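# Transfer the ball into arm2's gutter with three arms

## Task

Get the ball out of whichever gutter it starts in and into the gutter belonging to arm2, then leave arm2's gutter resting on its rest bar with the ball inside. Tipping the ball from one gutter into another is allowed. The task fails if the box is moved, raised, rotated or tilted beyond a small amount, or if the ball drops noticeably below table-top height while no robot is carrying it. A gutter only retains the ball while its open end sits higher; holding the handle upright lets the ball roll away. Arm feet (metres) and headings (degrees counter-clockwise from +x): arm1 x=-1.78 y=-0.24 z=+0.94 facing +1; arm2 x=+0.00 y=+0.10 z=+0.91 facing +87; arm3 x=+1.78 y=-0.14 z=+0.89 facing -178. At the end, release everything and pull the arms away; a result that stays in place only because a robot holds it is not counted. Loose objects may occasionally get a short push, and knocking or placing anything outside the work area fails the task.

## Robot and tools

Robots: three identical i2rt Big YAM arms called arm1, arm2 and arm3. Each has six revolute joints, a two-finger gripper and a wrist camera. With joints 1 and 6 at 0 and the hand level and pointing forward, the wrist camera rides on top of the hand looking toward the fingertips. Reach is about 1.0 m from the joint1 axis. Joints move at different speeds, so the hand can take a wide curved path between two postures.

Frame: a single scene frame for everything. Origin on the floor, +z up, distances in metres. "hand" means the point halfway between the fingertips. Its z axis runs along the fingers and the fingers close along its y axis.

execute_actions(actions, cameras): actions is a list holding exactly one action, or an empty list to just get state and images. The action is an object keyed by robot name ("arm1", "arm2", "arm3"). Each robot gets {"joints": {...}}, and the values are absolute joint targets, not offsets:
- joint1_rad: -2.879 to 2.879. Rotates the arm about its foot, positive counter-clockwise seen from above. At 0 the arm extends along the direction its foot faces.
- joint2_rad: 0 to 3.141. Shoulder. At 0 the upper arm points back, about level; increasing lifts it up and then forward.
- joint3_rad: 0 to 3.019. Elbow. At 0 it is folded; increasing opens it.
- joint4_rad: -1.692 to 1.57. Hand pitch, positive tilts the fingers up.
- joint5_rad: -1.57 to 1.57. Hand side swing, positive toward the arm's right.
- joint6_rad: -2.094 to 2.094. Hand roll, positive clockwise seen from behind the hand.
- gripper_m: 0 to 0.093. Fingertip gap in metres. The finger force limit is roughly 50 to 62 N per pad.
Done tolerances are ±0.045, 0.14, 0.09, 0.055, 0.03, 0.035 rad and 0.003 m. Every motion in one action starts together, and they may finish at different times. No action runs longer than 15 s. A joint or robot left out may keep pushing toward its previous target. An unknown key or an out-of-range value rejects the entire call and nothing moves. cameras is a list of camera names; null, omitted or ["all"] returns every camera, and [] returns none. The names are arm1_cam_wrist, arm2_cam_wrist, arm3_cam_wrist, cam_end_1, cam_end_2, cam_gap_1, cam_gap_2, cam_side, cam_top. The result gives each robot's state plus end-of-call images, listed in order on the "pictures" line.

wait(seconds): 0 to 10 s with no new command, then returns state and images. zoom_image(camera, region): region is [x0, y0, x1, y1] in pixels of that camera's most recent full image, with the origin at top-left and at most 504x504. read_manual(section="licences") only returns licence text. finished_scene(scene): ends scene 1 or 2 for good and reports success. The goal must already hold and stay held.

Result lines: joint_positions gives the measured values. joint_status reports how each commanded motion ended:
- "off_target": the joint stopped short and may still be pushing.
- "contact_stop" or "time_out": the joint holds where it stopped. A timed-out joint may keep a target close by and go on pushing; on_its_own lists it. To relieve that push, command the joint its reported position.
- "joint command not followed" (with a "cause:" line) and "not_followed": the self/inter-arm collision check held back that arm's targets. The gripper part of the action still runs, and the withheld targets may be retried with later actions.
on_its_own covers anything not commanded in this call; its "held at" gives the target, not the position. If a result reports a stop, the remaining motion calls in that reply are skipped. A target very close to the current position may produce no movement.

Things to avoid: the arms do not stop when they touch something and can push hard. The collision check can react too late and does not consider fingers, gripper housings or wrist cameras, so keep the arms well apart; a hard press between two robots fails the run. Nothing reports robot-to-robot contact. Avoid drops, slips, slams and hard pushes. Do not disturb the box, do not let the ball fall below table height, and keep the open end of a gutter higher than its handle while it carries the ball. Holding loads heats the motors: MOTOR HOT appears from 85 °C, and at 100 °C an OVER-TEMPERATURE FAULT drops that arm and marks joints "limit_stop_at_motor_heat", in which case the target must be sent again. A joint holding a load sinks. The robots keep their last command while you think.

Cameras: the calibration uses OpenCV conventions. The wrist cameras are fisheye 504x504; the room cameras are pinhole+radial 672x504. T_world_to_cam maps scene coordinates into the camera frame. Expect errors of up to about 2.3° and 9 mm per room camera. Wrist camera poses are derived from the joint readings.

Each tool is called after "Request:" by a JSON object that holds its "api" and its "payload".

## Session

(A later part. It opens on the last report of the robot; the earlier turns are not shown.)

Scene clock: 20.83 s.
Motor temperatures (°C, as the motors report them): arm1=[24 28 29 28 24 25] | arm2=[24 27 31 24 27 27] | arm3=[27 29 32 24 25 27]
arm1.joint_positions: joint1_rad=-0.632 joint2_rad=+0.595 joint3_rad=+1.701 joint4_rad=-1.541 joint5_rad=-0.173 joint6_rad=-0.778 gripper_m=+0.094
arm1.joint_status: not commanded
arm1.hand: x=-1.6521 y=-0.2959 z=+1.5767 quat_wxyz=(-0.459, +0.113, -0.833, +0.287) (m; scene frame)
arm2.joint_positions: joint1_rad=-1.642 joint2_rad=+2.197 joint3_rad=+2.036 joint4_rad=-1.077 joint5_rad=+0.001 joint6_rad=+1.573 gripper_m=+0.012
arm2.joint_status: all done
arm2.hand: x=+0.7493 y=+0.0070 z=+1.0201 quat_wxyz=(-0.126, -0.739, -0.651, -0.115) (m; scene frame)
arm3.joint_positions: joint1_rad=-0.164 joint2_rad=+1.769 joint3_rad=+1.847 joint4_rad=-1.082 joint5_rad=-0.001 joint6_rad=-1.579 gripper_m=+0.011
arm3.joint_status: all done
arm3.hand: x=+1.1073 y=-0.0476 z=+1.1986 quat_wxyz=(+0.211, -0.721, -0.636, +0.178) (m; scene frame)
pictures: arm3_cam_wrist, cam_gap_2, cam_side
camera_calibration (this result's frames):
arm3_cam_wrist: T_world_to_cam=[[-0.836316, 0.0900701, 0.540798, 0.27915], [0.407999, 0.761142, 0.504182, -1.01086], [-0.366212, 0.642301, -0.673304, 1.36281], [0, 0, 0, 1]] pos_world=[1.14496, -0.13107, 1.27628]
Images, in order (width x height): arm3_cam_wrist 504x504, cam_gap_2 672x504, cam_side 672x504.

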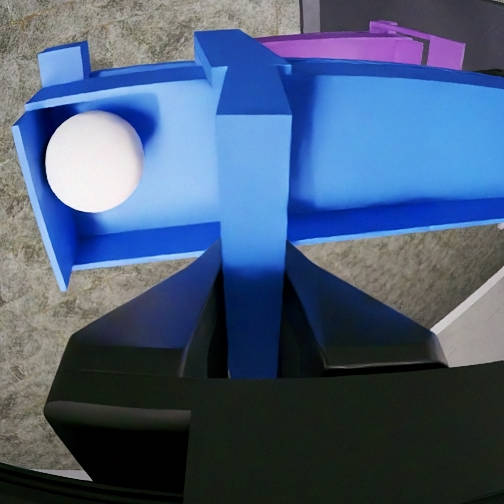

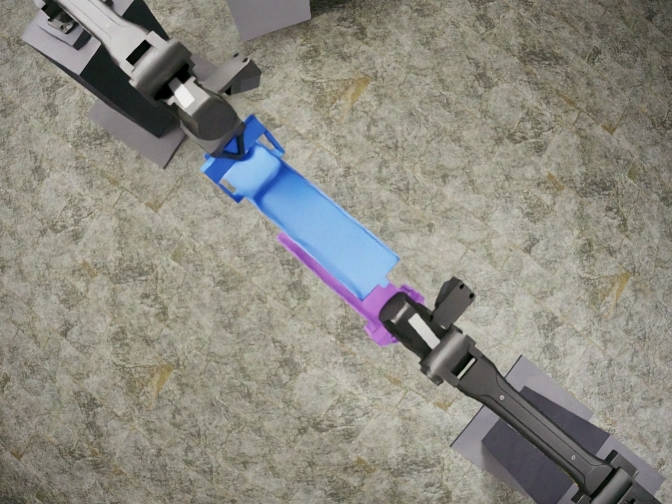

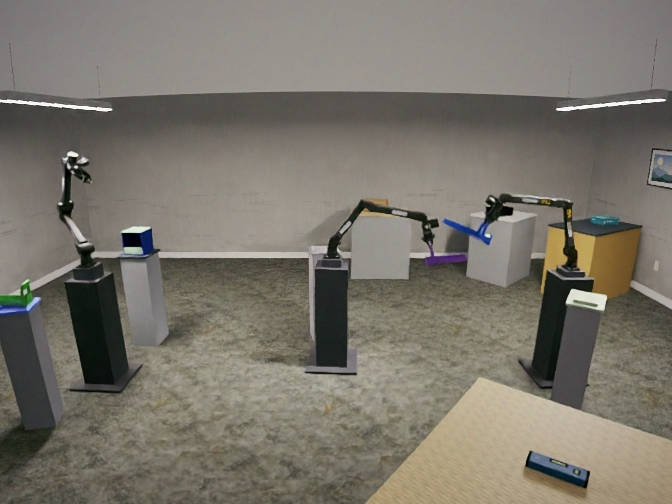

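Request:
{"api": "execute_actions", "payload": {"actions": [{"arm2":{"joints":{"joint1_rad":-1.677}},"arm3":{"joints":{"joint2_rad":1.83,"joint4_rad":-1.33}}}], "cameras": ["arm3_cam_wrist","cam_gap_2","cam_side"]}}

Request:
{"api": "zoom_image", "payload": {"camera": "cam_side", "region": [410, 185, 520, 285]}}

Request:
{"api": "zoom_image", "payload": {"camera": "cam_gap_2", "region": [200, 110, 460, 370]}}

Scene clock: 24.53 s.
Motor temperatures (°C, as the motors report them): arm1=[24 28 29 28 24 25] | arm2=[24 28 33 24 26 27] | arm3=[27 29 33 24 25 27]
arm1.joint_positions: joint1_rad=-0.632 joint2_rad=+0.595 joint3_rad=+1.701 joint4_rad=-1.541 joint5_rad=-0.173 joint6_rad=-0.778 gripper_m=+0.094
arm1.joint_status: not commanded
arm1.hand: x=-1.6521 y=-0.2959 z=+1.5767 quat_wxyz=(-0.459, +0.113, -0.833, +0.287) (m; scene frame)
arm2.joint_positions: joint1_rad=-1.667 joint2_rad=+2.197 joint3_rad=+2.036 joint4_rad=-1.077 joint5_rad=+0.001 joint6_rad=+1.573 gripper_m=+0.012
arm2.joint_status: all done
arm2.hand: x=+0.7468 y=-0.0116 z=+1.0200 quat_wxyz=(-0.127, -0.748, -0.642, -0.113) (m; scene frame)
arm3.joint_positions: joint1_rad=-0.164 joint2_rad=+1.852 joint3_rad=+1.849 joint4_rad=-1.326 joint5_rad=-0.001 joint6_rad=-1.579 gripper_m=+0.011
arm3.joint_status: all done
arm3.hand: x=+1.1508 y=-0.0529 z=+1.1231 quat_wxyz=(+0.090, -0.746, -0.656, +0.073) (m; scene frame)
pictures: arm3_cam_wrist, cam_gap_2, cam_side
camera_calibration (this result's frames):
arm3_cam_wrist: T_world_to_cam=[[-0.964086, 0.109919, 0.241775, 0.840761], [0.233519, 0.784475, 0.574516, -0.863396], [-0.126516, 0.610342, -0.78197, 1.17582], [0, 0, 0, 1]] pos_world=[1.16095, -0.132753, 1.21221]
Images, in order (width x height): arm3_cam_wrist 504x504, cam_gap_2 672x504, cam_side 672x504.

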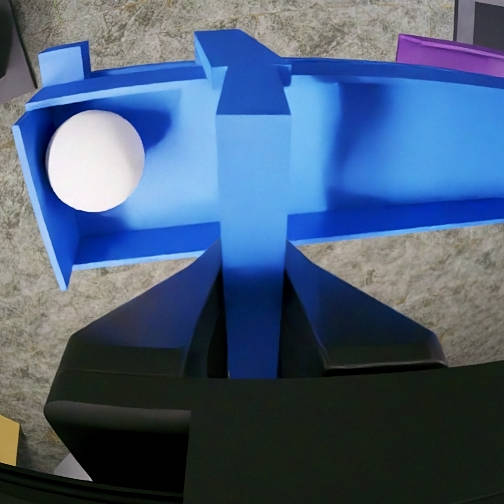

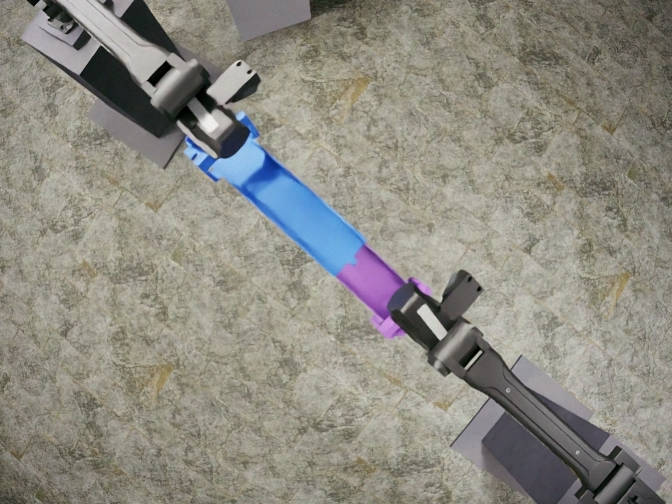

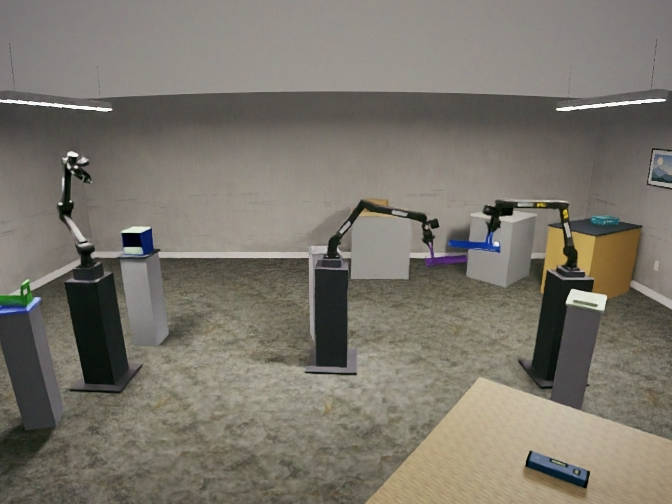

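Region (410, 185, 520, 285) of cam_side's 672x504 image, scaled by 4.582, with more detail than that image has; it fills the top 458 rows of this view, and the rest is white.

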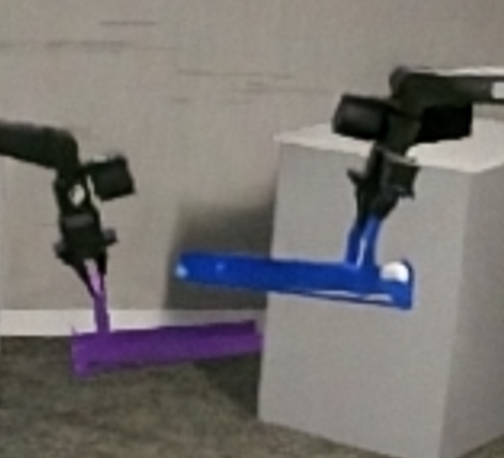

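Region (200, 110, 460, 370) of cam_gap_2's 672x504 image, scaled by 1.938, with more detail than that image has.

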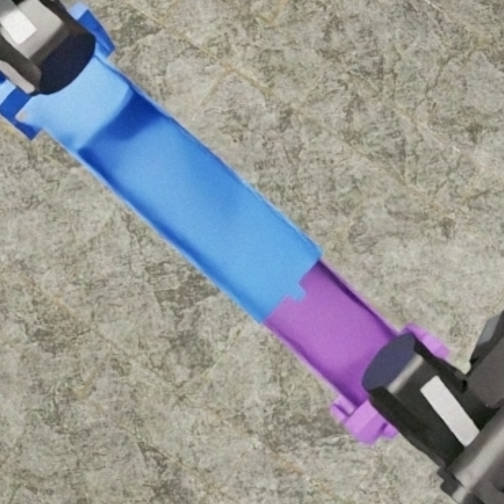

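Request:
{"api": "execute_actions", "payload": {"actions": [{"arm3":{"joints":{"joint3_rad":1.80,"joint4_rad":-1.395}}}], "cameras": ["cam_side"]}}

Request:
{"api": "zoom_image", "payload": {"camera": "cam_side", "region": [410, 185, 520, 285]}}

Request:
{"api": "wait", "payload": {"seconds": 2}}

Scene clock: 26.30 s.
Motor temperatures (°C, as the motors report them): arm1=[24 28 29 28 24 25] | arm2=[24 28 33 24 26 27] | arm3=[27 29 34 24 25 27]
arm1.joint_positions: joint1_rad=-0.632 joint2_rad=+0.595 joint3_rad=+1.701 joint4_rad=-1.541 joint5_rad=-0.173 joint6_rad=-0.778 gripper_m=+0.094
arm1.joint_status: not commanded
arm1.hand: x=-1.6521 y=-0.2959 z=+1.5767 quat_wxyz=(-0.459, +0.113, -0.833, +0.287) (m; scene frame)
arm2.joint_positions: joint1_rad=-1.667 joint2_rad=+2.197 joint3_rad=+2.036 joint4_rad=-1.077 joint5_rad=+0.001 joint6_rad=+1.573 gripper_m=+0.012
arm2.joint_status: not commanded
arm2.hand: x=+0.7468 y=-0.0116 z=+1.0200 quat_wxyz=(-0.127, -0.748, -0.642, -0.113) (m; scene frame)
arm3.joint_positions: joint1_rad=-0.164 joint2_rad=+1.845 joint3_rad=+1.782 joint4_rad=-1.393 joint5_rad=-0.001 joint6_rad=-1.579 gripper_m=+0.011
arm3.joint_status: all done
arm3.hand: x=+1.1845 y=-0.0573 z=+1.0965 quat_wxyz=(+0.042, -0.750, -0.660, +0.032) (m; scene frame)
pictures: cam_side
Images, in order (width x height): cam_side 672x504.

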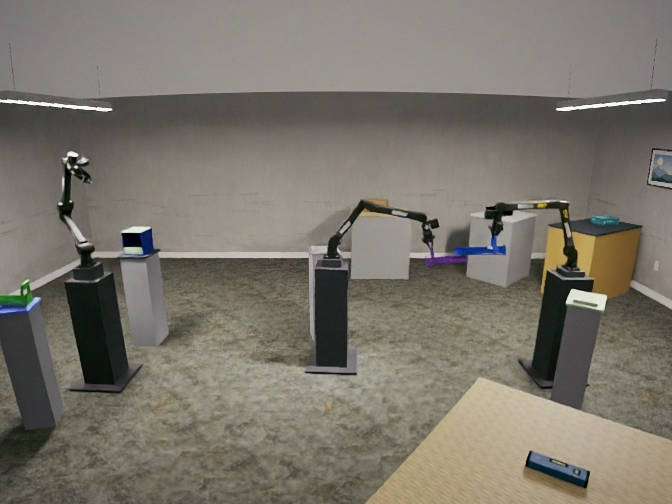

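Region (410, 185, 520, 285) of cam_side's 672x504 image, scaled by 4.582, with more detail than that image has; it fills the top 458 rows of this view, and the rest is white.

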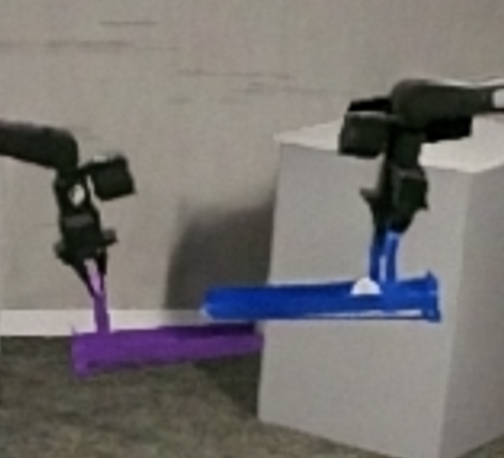

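Scene clock: 28.30 s.
Motor temperatures (°C, as the motors report them): arm1=[24 28 29 28 24 25] | arm2=[24 29 33 24 26 27] | arm3=[27 29 34 24 25 27]
arm1.joint_positions: joint1_rad=-0.632 joint2_rad=+0.595 joint3_rad=+1.701 joint4_rad=-1.541 joint5_rad=-0.173 joint6_rad=-0.778 gripper_m=+0.094
arm1.joint_status: not commanded
arm1.hand: x=-1.6521 y=-0.2959 z=+1.5767 quat_wxyz=(-0.459, +0.113, -0.833, +0.287) (m; scene frame)
arm2.joint_positions: joint1_rad=-1.667 joint2_rad=+2.196 joint3_rad=+2.036 joint4_rad=-1.077 joint5_rad=+0.000 joint6_rad=+1.575 gripper_m=+0.012
arm2.joint_status: not commanded
arm2.hand: x=+0.7468 y=-0.0115 z=+1.0203 quat_wxyz=(-0.127, -0.748, -0.641, -0.114) (m; scene frame)
arm3.joint_positions: joint1_rad=-0.164 joint2_rad=+1.845 joint3_rad=+1.782 joint4_rad=-1.393 joint5_rad=-0.001 joint6_rad=-1.579 gripper_m=+0.011
arm3.joint_status: all done
arm3.hand: x=+1.1845 y=-0.0573 z=+1.0965 quat_wxyz=(+0.042, -0.750, -0.660, +0.032) (m; scene frame)
wait: 2.00 s; at rest by 0.27 s
pictures: arm1_cam_wrist, arm2_cam_wrist, arm3_cam_wrist, cam_end_1, cam_end_2, cam_gap_1, cam_gap_2, cam_side, cam_top
camera_calibration (this result's frames):
arm1_cam_wrist: T_world_to_cam=[[-0.0890894, -0.81843, 0.567657, -1.2796], [-0.926707, -0.140784, -0.348417, -1.01704], [0.365072, -0.557092, -0.745903, 1.73968], [0, 0, 0, 1]] pos_world=[-1.6916, -0.221281, 1.66966]
arm2_cam_wrist: T_world_to_cam=[[-0.931693, 0.141828, -0.334414, 1.03578], [-0.0728322, 0.828992, 0.554497, -0.49779], [0.35587, 0.540977, -0.762037, 0.644112], [0, 0, 0, 1]] pos_world=[0.699552, -0.0826881, 1.11324]
arm3_cam_wrist: T_world_to_cam=[[-0.986446, 0.113955, 0.118065, 1.0425], [0.161849, 0.794199, 0.585708, -0.779328], [-0.027023, 0.596878, -0.801877, 1.06514], [0, 0, 0, 1]] pos_world=[1.18328, -0.135616, 1.18749]
Images, in order (width x height): arm1_cam_wrist 504x504, arm2_cam_wrist 504x504, arm3_cam_wrist 504x504, cam_end_1 672x504, cam_end_2 672x504, cam_gap_1 672x504, cam_gap_2 672x504, cam_side 672x504, cam_top 672x504.

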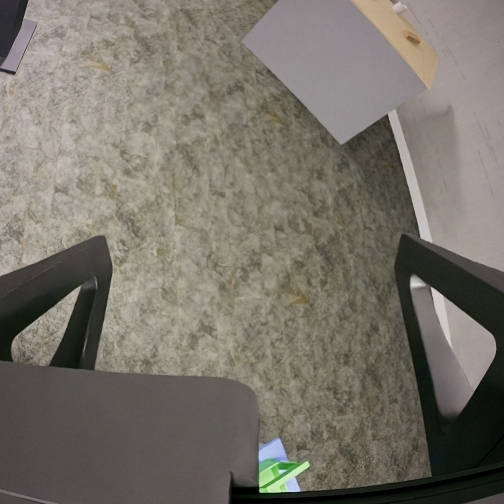

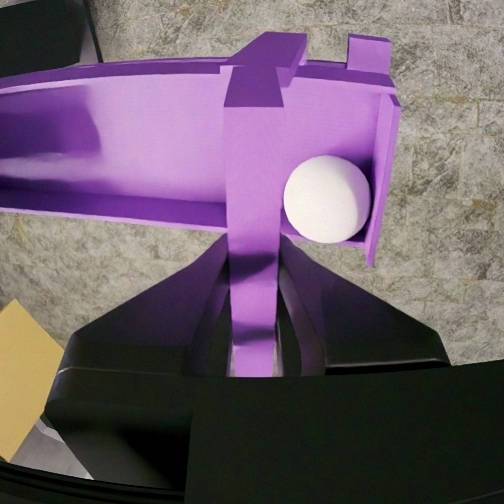

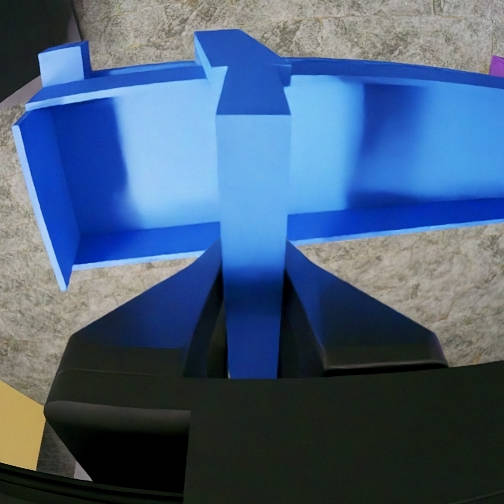

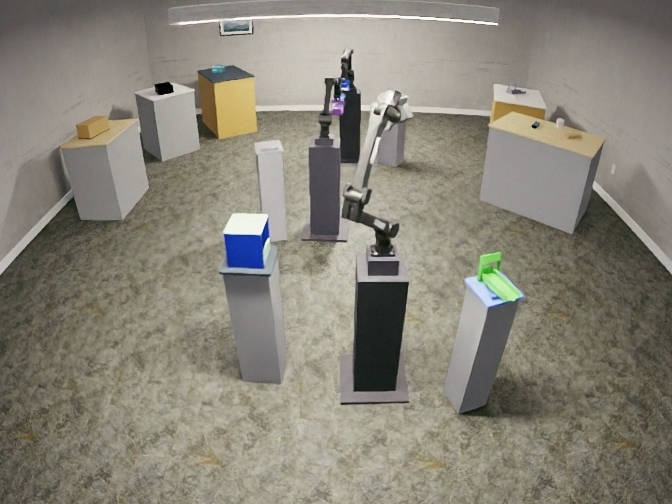

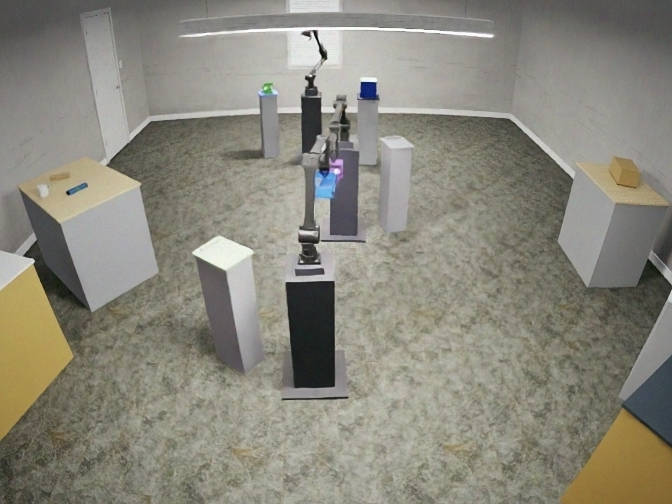

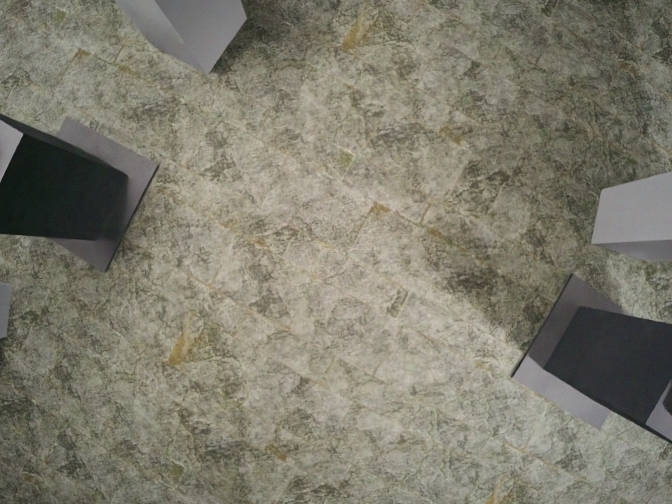

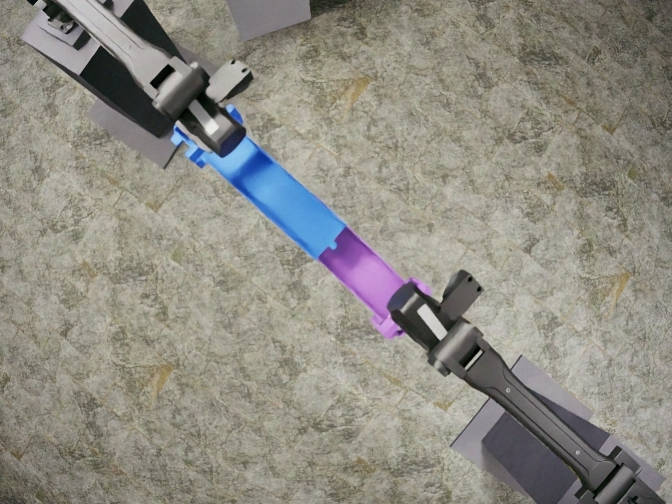

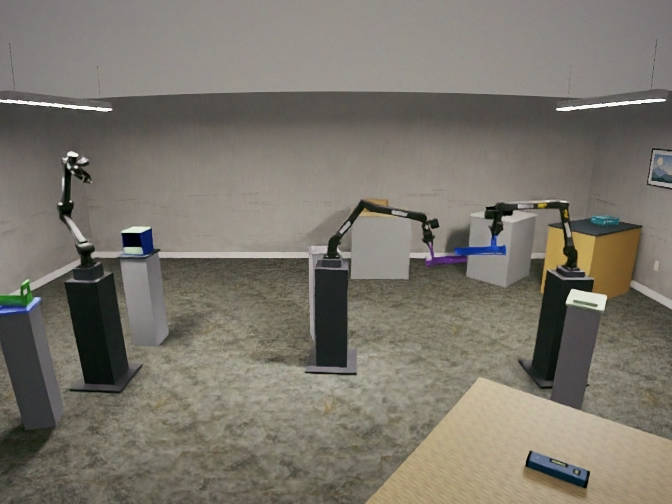

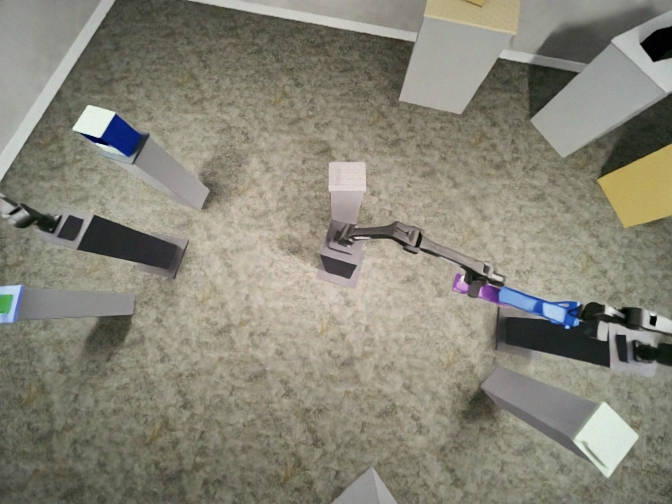

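Request:
{"api": "execute_actions", "payload": {"actions": [{"arm2":{"joints":{"joint4_rad":-0.94}},"arm3":{"joints":{"joint1_rad":0.3,"joint2_rad":1.59,"joint4_rad":-1.3}}}], "cameras": ["arm2_cam_wrist","cam_side"]}}

Scene clock: 30.13 s.
Motor temperatures (°C, as the motors report them): arm1=[24 28 29 28 24 25] | arm2=[24 29 34 24 26 27] | arm3=[27 29 34 24 25 27]
arm1.joint_positions: joint1_rad=-0.632 joint2_rad=+0.595 joint3_rad=+1.701 joint4_rad=-1.541 joint5_rad=-0.173 joint6_rad=-0.778 gripper_m=+0.094
arm1.joint_status: not commanded
arm1.hand: x=-1.6521 y=-0.2959 z=+1.5767 quat_wxyz=(-0.459, +0.113, -0.833, +0.287) (m; scene frame)
arm2.joint_positions: joint1_rad=-1.667 joint2_rad=+2.196 joint3_rad=+2.036 joint4_rad=-0.969 joint5_rad=+0.000 joint6_rad=+1.575 gripper_m=+0.012
arm2.joint_status: all done
arm2.hand: x=+0.7710 y=-0.0152 z=+1.0305 quat_wxyz=(-0.167, -0.740, -0.634, -0.148) (m; scene frame)
arm3.joint_positions: joint1_rad=+0.295 joint2_rad=+1.601 joint3_rad=+1.777 joint4_rad=-1.311 joint5_rad=-0.001 joint6_rad=-1.580 gripper_m=+0.011
arm3.joint_status: all done
arm3.hand: x=+1.2257 y=-0.3240 z=+1.2376 quat_wxyz=(+0.124, -0.567, -0.796, +0.170) (m; scene frame)
pictures: arm2_cam_wrist, cam_side
camera_calibration (this result's frames):
arm2_cam_wrist: T_world_to_cam=[[-0.890542, 0.136274, -0.43401, 1.13309], [-0.130281, 0.837707, 0.530352, -0.429343], [0.435846, 0.528844, -0.72826, 0.548619], [0, 0, 0, 1]] pos_world=[0.71402, -0.084881, 1.11901]
Images, in order (width x height): arm2_cam_wrist 504x504, cam_side 672x504.

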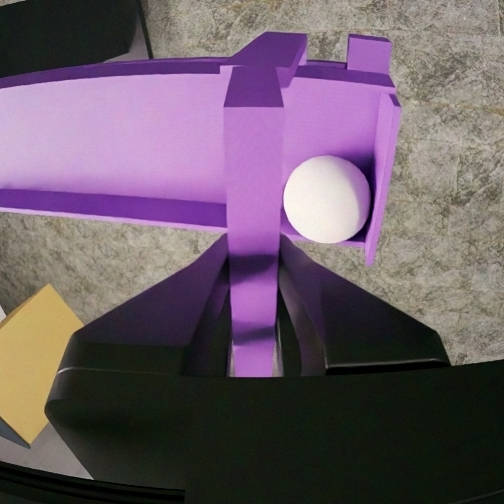

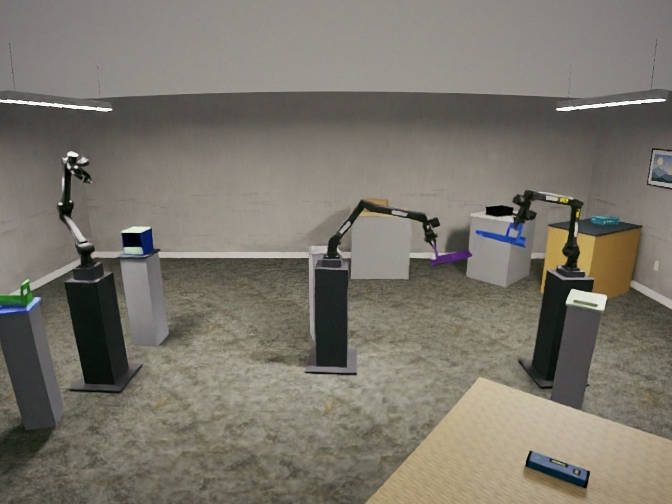

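Request:
{"api": "execute_actions", "payload": {"actions": [{"arm2":{"joints":{"joint1_rad":0.0,"joint2_rad":1.765,"joint3_rad":1.66,"joint5_rad":-0.4,"joint6_rad":0.66}},"arm3":{"joints":{"joint1_rad":1.325,"joint3_rad":1.27,"joint4_rad":-0.98,"joint5_rad":0.1,"joint6_rad":-1.163}}}], "cameras": ["arm2_cam_wrist","arm3_cam_wrist","cam_top"]}}

Scene clock: 32.77 s.
Motor temperatures (°C, as the motors report them): arm1=[24 28 29 28 24 25] | arm2=[24 29 34 24 27 27] | arm3=[27 30 34 24 25 27]
arm1.joint_positions: joint1_rad=-0.632 joint2_rad=+0.595 joint3_rad=+1.701 joint4_rad=-1.541 joint5_rad=-0.173 joint6_rad=-0.778 gripper_m=+0.094
arm1.joint_status: not commanded
arm1.hand: x=-1.6521 y=-0.2959 z=+1.5767 quat_wxyz=(-0.459, +0.113, -0.833, +0.287) (m; scene frame)
arm2.joint_positions: joint1_rad=+0.012 joint2_rad=+1.779 joint3_rad=+1.654 joint4_rad=-0.946 joint5_rad=-0.398 joint6_rad=+0.670 gripper_m=+0.012
arm2.joint_status: all done
arm2.hand: x=-0.0417 y=+0.7591 z=+1.1472 quat_wxyz=(+0.056, +0.442, -0.843, -0.303) (m; scene frame)
arm3.joint_positions: joint1_rad=+1.331 joint2_rad=+1.610 joint3_rad=+1.254 joint4_rad=-0.995 joint5_rad=+0.096 joint6_rad=-1.179 gripper_m=+0.011
arm3.joint_status: all done
arm3.hand: x=+1.6539 y=-0.6392 z=+1.0226 quat_wxyz=(+0.034, -0.300, -0.947, +0.108) (m; scene frame)
pictures: arm2_cam_wrist, arm3_cam_wrist, cam_top
camera_calibration (this result's frames):
arm2_cam_wrist: T_world_to_cam=[[0.71372, -0.423861, -0.557625, 0.988455], [-0.277618, -0.9021, 0.33037, 0.298215], [-0.643064, -0.0809847, -0.761518, 1.03442], [0, 0, 0, 1]] pos_world=[0.0425058, 0.771759, 1.24039]
arm3_cam_wrist: T_world_to_cam=[[-0.549807, -0.800729, 0.237792, 0.151343], [-0.590632, 0.573984, 0.567183, 0.772823], [-0.590649, 0.171394, -0.788516, 2.0125], [0, 0, 0, 1]] pos_world=[1.72834, -0.667333, 1.11257]
Images, in order (width x height): arm2_cam_wrist 504x504, arm3_cam_wrist 504x504, cam_top 672x504.

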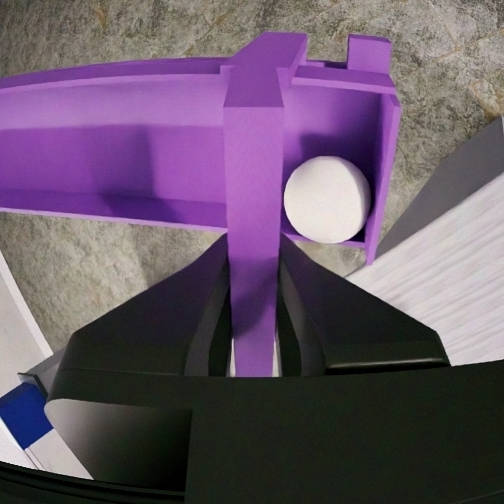

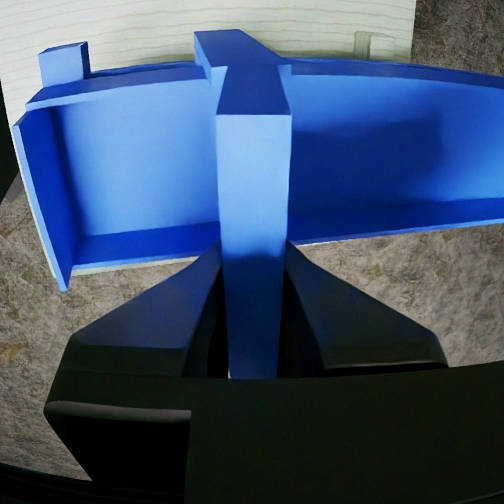

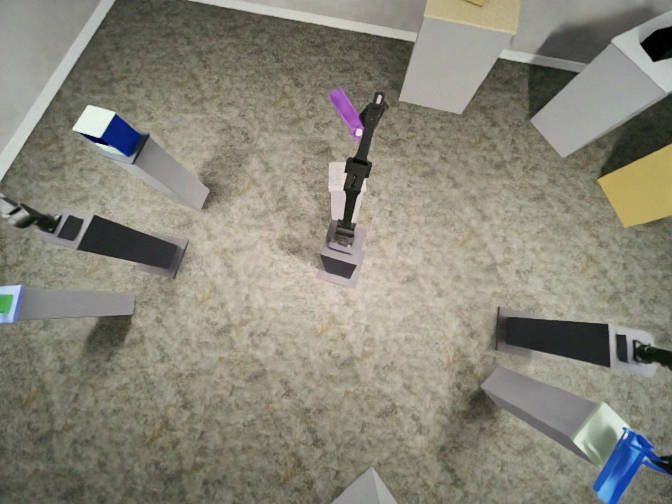

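Request:
{"api": "execute_actions", "payload": {"actions": [{"arm2":{"joints":{"joint1_rad":-0.012,"joint3_rad":1.415,"joint4_rad":-1.275,"joint5_rad":-0.42,"joint6_rad":-0.315}},"arm3":{"joints":{"joint1_rad":1.307,"joint3_rad":1.12,"joint4_rad":-0.825}}}], "cameras": ["arm2_cam_wrist","arm3_cam_wrist","cam_top","cam_end_2"]}}

Scene clock: 35.33 s.
Motor temperatures (°C, as the motors report them): arm1=[24 28 29 28 24 25] | arm2=[24 29 33 24 27 27] | arm3=[27 30 34 24 25 27]
arm1.joint_positions: joint1_rad=-0.632 joint2_rad=+0.595 joint3_rad=+1.701 joint4_rad=-1.541 joint5_rad=-0.173 joint6_rad=-0.778 gripper_m=+0.094
arm1.joint_status: not commanded
arm1.hand: x=-1.6521 y=-0.2959 z=+1.5767 quat_wxyz=(-0.459, +0.113, -0.833, +0.287) (m; scene frame)
arm2.joint_positions: joint1_rad=+0.003 joint2_rad=+1.778 joint3_rad=+1.392 joint4_rad=-1.259 joint5_rad=-0.411 joint6_rad=-0.303 gripper_m=+0.012
arm2.joint_status: all done
arm2.hand: x=-0.0443 y=+0.6062 z=+1.0236 quat_wxyz=(+0.142, +0.770, -0.605, -0.144) (m; scene frame)
arm3.joint_positions: joint1_rad=+1.310 joint2_rad=+1.600 joint3_rad=+1.101 joint4_rad=-0.843 joint5_rad=+0.096 joint6_rad=-1.179 gripper_m=+0.011
arm3.joint_status: all done
arm3.hand: x=+1.6492 y=-0.6124 z=+0.9746 quat_wxyz=(+0.035, -0.311, -0.943, +0.113) (m; scene frame)
pictures: arm2_cam_wrist, arm3_cam_wrist, cam_end_2, cam_top
camera_calibration (this result's frames):
arm2_cam_wrist: T_world_to_cam=[[0.890656, 0.23089, -0.39169, 0.29762], [0.41515, -0.764284, 0.493478, -0.019365], [-0.185423, -0.60213, -0.776568, 1.27782], [0, 0, 0, 1]] pos_world=[-0.0201001, 0.685896, 1.11845]
arm3_cam_wrist: T_world_to_cam=[[-0.566852, -0.786067, 0.246533, 0.210204], [-0.576006, 0.592123, 0.563567, 0.772409], [-0.588979, 0.177454, -0.788425, 1.96812], [0, 0, 0, 1]] pos_world=[1.72325, -0.641377, 1.06459]
Images, in order (width x height): arm2_cam_wrist 504x504, arm3_cam_wrist 504x504, cam_end_2 672x504, cam_top 672x504.

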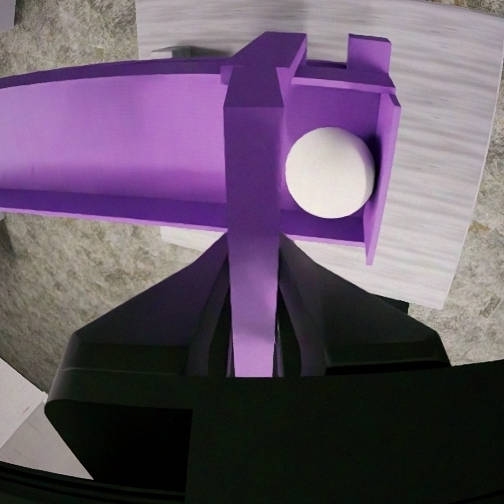

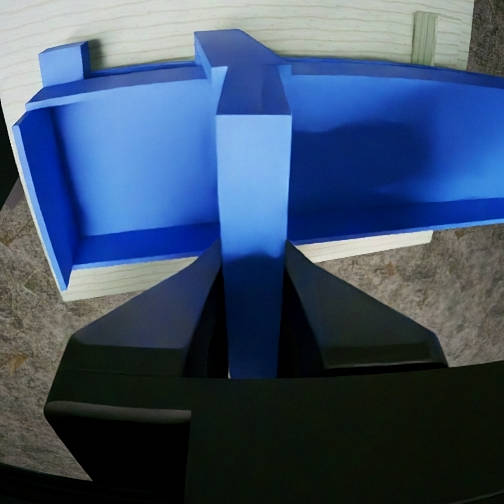

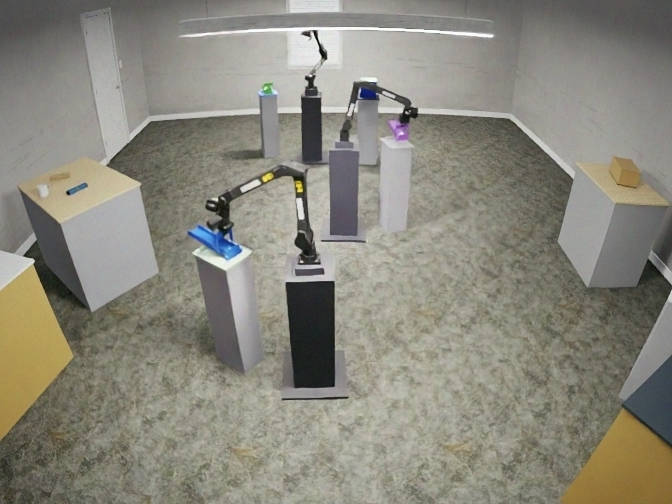

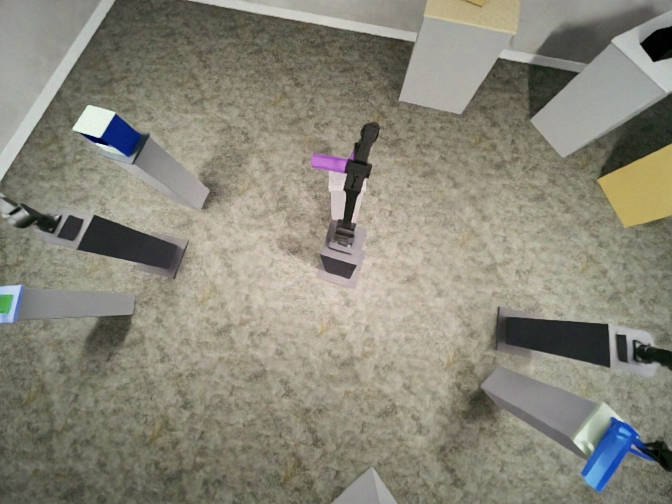

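Request:
{"api": "execute_actions", "payload": {"actions": [{"arm2":{"joints":{"joint3_rad":1.33,"joint4_rad":-1.16,"joint5_rad":-0.258}},"arm3":{"joints":{"joint3_rad":1.09,"joint4_rad":-0.80}}}], "cameras": ["arm2_cam_wrist","arm3_cam_wrist","cam_side","cam_end_2"]}}

Scene clock: 36.60 s.
Motor temperatures (°C, as the motors report them): arm1=[24 28 29 28 24 25] | arm2=[24 29 33 24 27 27] | arm3=[27 30 34 24 25 27]
arm1.joint_positions: joint1_rad=-0.632 joint2_rad=+0.595 joint3_rad=+1.701 joint4_rad=-1.541 joint5_rad=-0.173 joint6_rad=-0.778 gripper_m=+0.094
arm1.joint_status: not commanded
arm1.hand: x=-1.6521 y=-0.2959 z=+1.5767 quat_wxyz=(-0.459, +0.113, -0.833, +0.287) (m; scene frame)
arm2.joint_positions: joint1_rad=+0.002 joint2_rad=+1.777 joint3_rad=+1.321 joint4_rad=-1.174 joint5_rad=-0.257 joint6_rad=-0.304 gripper_m=+0.012
arm2.joint_status: all done
arm2.hand: x=-0.0193 y=+0.5968 z=+0.9905 quat_wxyz=(+0.093, +0.783, -0.610, -0.086) (m; scene frame)
arm3.joint_positions: joint1_rad=+1.310 joint2_rad=+1.600 joint3_rad=+1.081 joint4_rad=-0.819 joint5_rad=+0.096 joint6_rad=-1.179 gripper_m=+0.011
arm3.joint_status: all done
arm3.hand: x=+1.6499 y=-0.6099 z=+0.9682 quat_wxyz=(+0.035, -0.311, -0.943, +0.115) (m; scene frame)
pictures: arm2_cam_wrist, arm3_cam_wrist, cam_end_2, cam_side
camera_calibration (this result's frames):
arm2_cam_wrist: T_world_to_cam=[[0.937625, 0.243069, -0.248551, 0.116366], [0.342919, -0.764186, 0.546284, -0.074377], [-0.0571548, -0.597442, -0.799873, 1.27391], [0, 0, 0, 1]] pos_world=[-0.010792, 0.675964, 1.08852]
arm3_cam_wrist: T_world_to_cam=[[-0.566618, -0.784939, 0.25063, 0.210499], [-0.57539, 0.594649, 0.561532, 0.777333], [-0.589805, 0.173964, -0.788585, 1.96245], [0, 0, 0, 1]] pos_world=[1.72401, -0.638407, 1.0583]
Images, in order (width x height): arm2_cam_wrist 504x504, arm3_cam_wrist 504x504, cam_end_2 672x504, cam_side 672x504.

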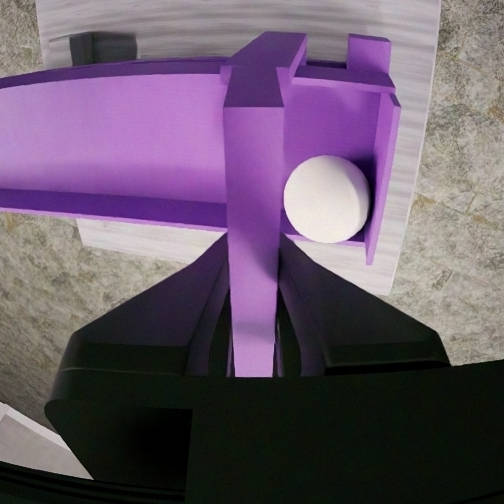

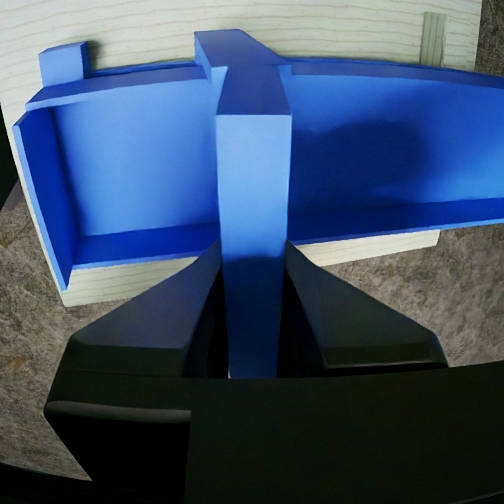

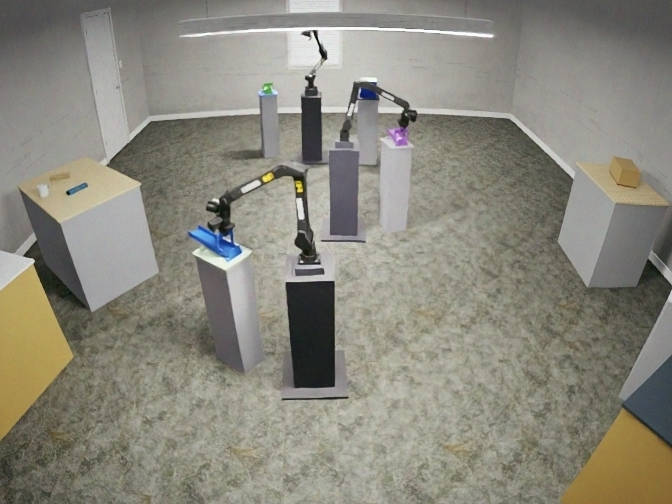

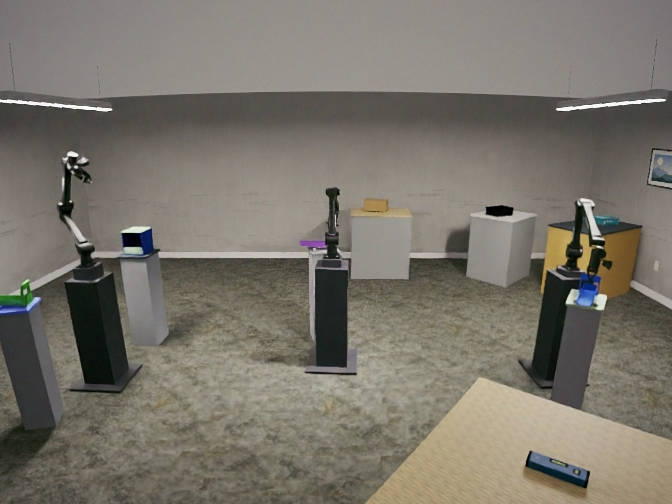

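Request:
{"api": "execute_actions", "payload": {"actions": [{"arm2":{"joints":{"joint3_rad":1.31}},"arm3":{"joints":{"joint3_rad":1.078}}}], "cameras": []}}

Request:
{"api": "execute_actions", "payload": {"actions": [{"arm2":{"joints":{"gripper_m":0.07}},"arm3":{"joints":{"gripper_m":0.07}}}], "cameras": ["arm2_cam_wrist","arm3_cam_wrist","cam_side"]}}

Scene clock: 37.50 s.
Motor temperatures (°C, as the motors report them): arm1=[24 28 29 28 24 25] | arm2=[24 29 33 24 27 27] | arm3=[27 30 34 24 25 27]
arm1.joint_positions: joint1_rad=-0.632 joint2_rad=+0.595 joint3_rad=+1.701 joint4_rad=-1.541 joint5_rad=-0.173 joint6_rad=-0.778 gripper_m=+0.094
arm1.joint_status: not commanded
arm1.hand: x=-1.6521 y=-0.2959 z=+1.5767 quat_wxyz=(-0.459, +0.113, -0.833, +0.287) (m; scene frame)
arm2.joint_positions: joint1_rad=+0.002 joint2_rad=+1.777 joint3_rad=+1.308 joint4_rad=-1.172 joint5_rad=-0.257 joint6_rad=-0.304 gripper_m=+0.012
arm2.joint_status: all done
arm2.hand: x=-0.0195 y=+0.5919 z=+0.9862 quat_wxyz=(+0.097, +0.782, -0.610, -0.083) (m; scene frame)
arm3.joint_positions: joint1_rad=+1.310 joint2_rad=+1.600 joint3_rad=+1.072 joint4_rad=-0.816 joint5_rad=+0.097 joint6_rad=-1.179 gripper_m=+0.011
arm3.joint_status: all done
arm3.hand: x=+1.6505 y=-0.6068 z=+0.9651 quat_wxyz=(+0.035, -0.311, -0.943, +0.112) (m; scene frame)
pictures: none
No camera images: the call's "cameras" was empty. Leave "cameras" out to get every camera's image.

Scene clock: 38.17 s.
Motor temperatures (°C, as the motors report them): arm1=[24 28 29 28 24 25] | arm2=[24 29 33 24 27 27] | arm3=[27 30 34 24 25 27]
arm1.joint_positions: joint1_rad=-0.632 joint2_rad=+0.595 joint3_rad=+1.701 joint4_rad=-1.541 joint5_rad=-0.173 joint6_rad=-0.778 gripper_m=+0.094
arm1.joint_status: not commanded
arm1.hand: x=-1.6521 y=-0.2959 z=+1.5767 quat_wxyz=(-0.459, +0.113, -0.833, +0.287) (m; scene frame)
arm2.joint_positions: joint1_rad=+0.002 joint2_rad=+1.776 joint3_rad=+1.308 joint4_rad=-1.172 joint5_rad=-0.258 joint6_rad=-0.304 gripper_m=+0.070
arm2.joint_status: all done
arm2.hand: x=-0.0196 y=+0.5919 z=+0.9865 quat_wxyz=(+0.097, +0.782, -0.610, -0.083) (m; scene frame)
arm3.joint_positions: joint1_rad=+1.310 joint2_rad=+1.596 joint3_rad=+1.072 joint4_rad=-0.812 joint5_rad=+0.097 joint6_rad=-1.178 gripper_m=+0.070
arm3.joint_status: all done
arm3.hand: x=+1.6502 y=-0.6079 z=+0.9670 quat_wxyz=(+0.035, -0.311, -0.943, +0.116) (m; scene frame)
pictures: arm2_cam_wrist, arm3_cam_wrist, cam_side
camera_calibration (this result's frames):
arm2_cam_wrist: T_world_to_cam=[[0.937331, 0.240171, -0.252443, 0.122408], [0.343529, -0.758179, 0.554213, -0.0871512], [-0.0582909, -0.606203, -0.793171, 1.26626], [0, 0, 0, 1]] pos_world=[-0.0109861, 0.672137, 1.08356]
arm3_cam_wrist: T_world_to_cam=[[-0.5668, -0.784282, 0.252268, 0.211695], [-0.574499, 0.595733, 0.561295, 0.776451], [-0.590498, 0.173214, -0.788231, 1.96169], [0, 0, 0, 1]] pos_world=[1.72443, -0.636322, 1.05704]
Images, in order (width x height): arm2_cam_wrist 504x504, arm3_cam_wrist 504x504, cam_side 672x504.

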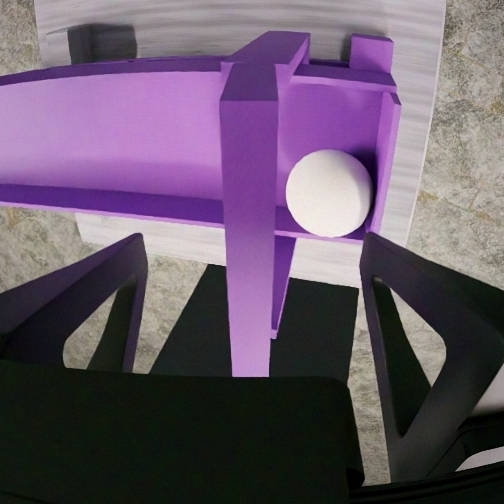

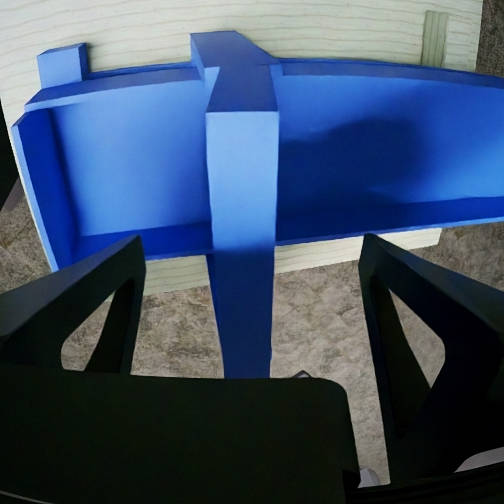

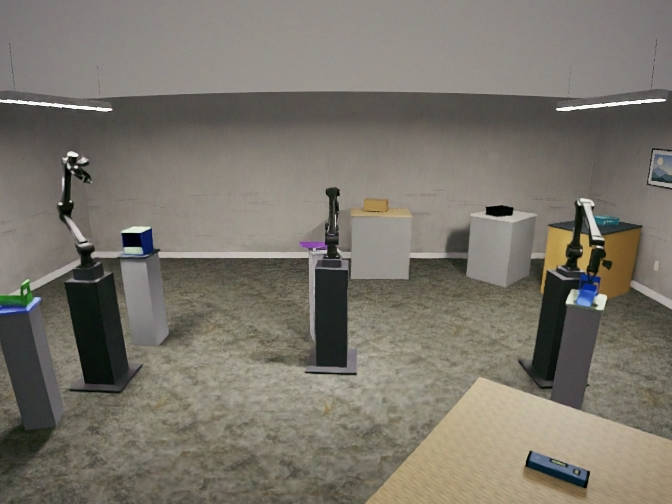

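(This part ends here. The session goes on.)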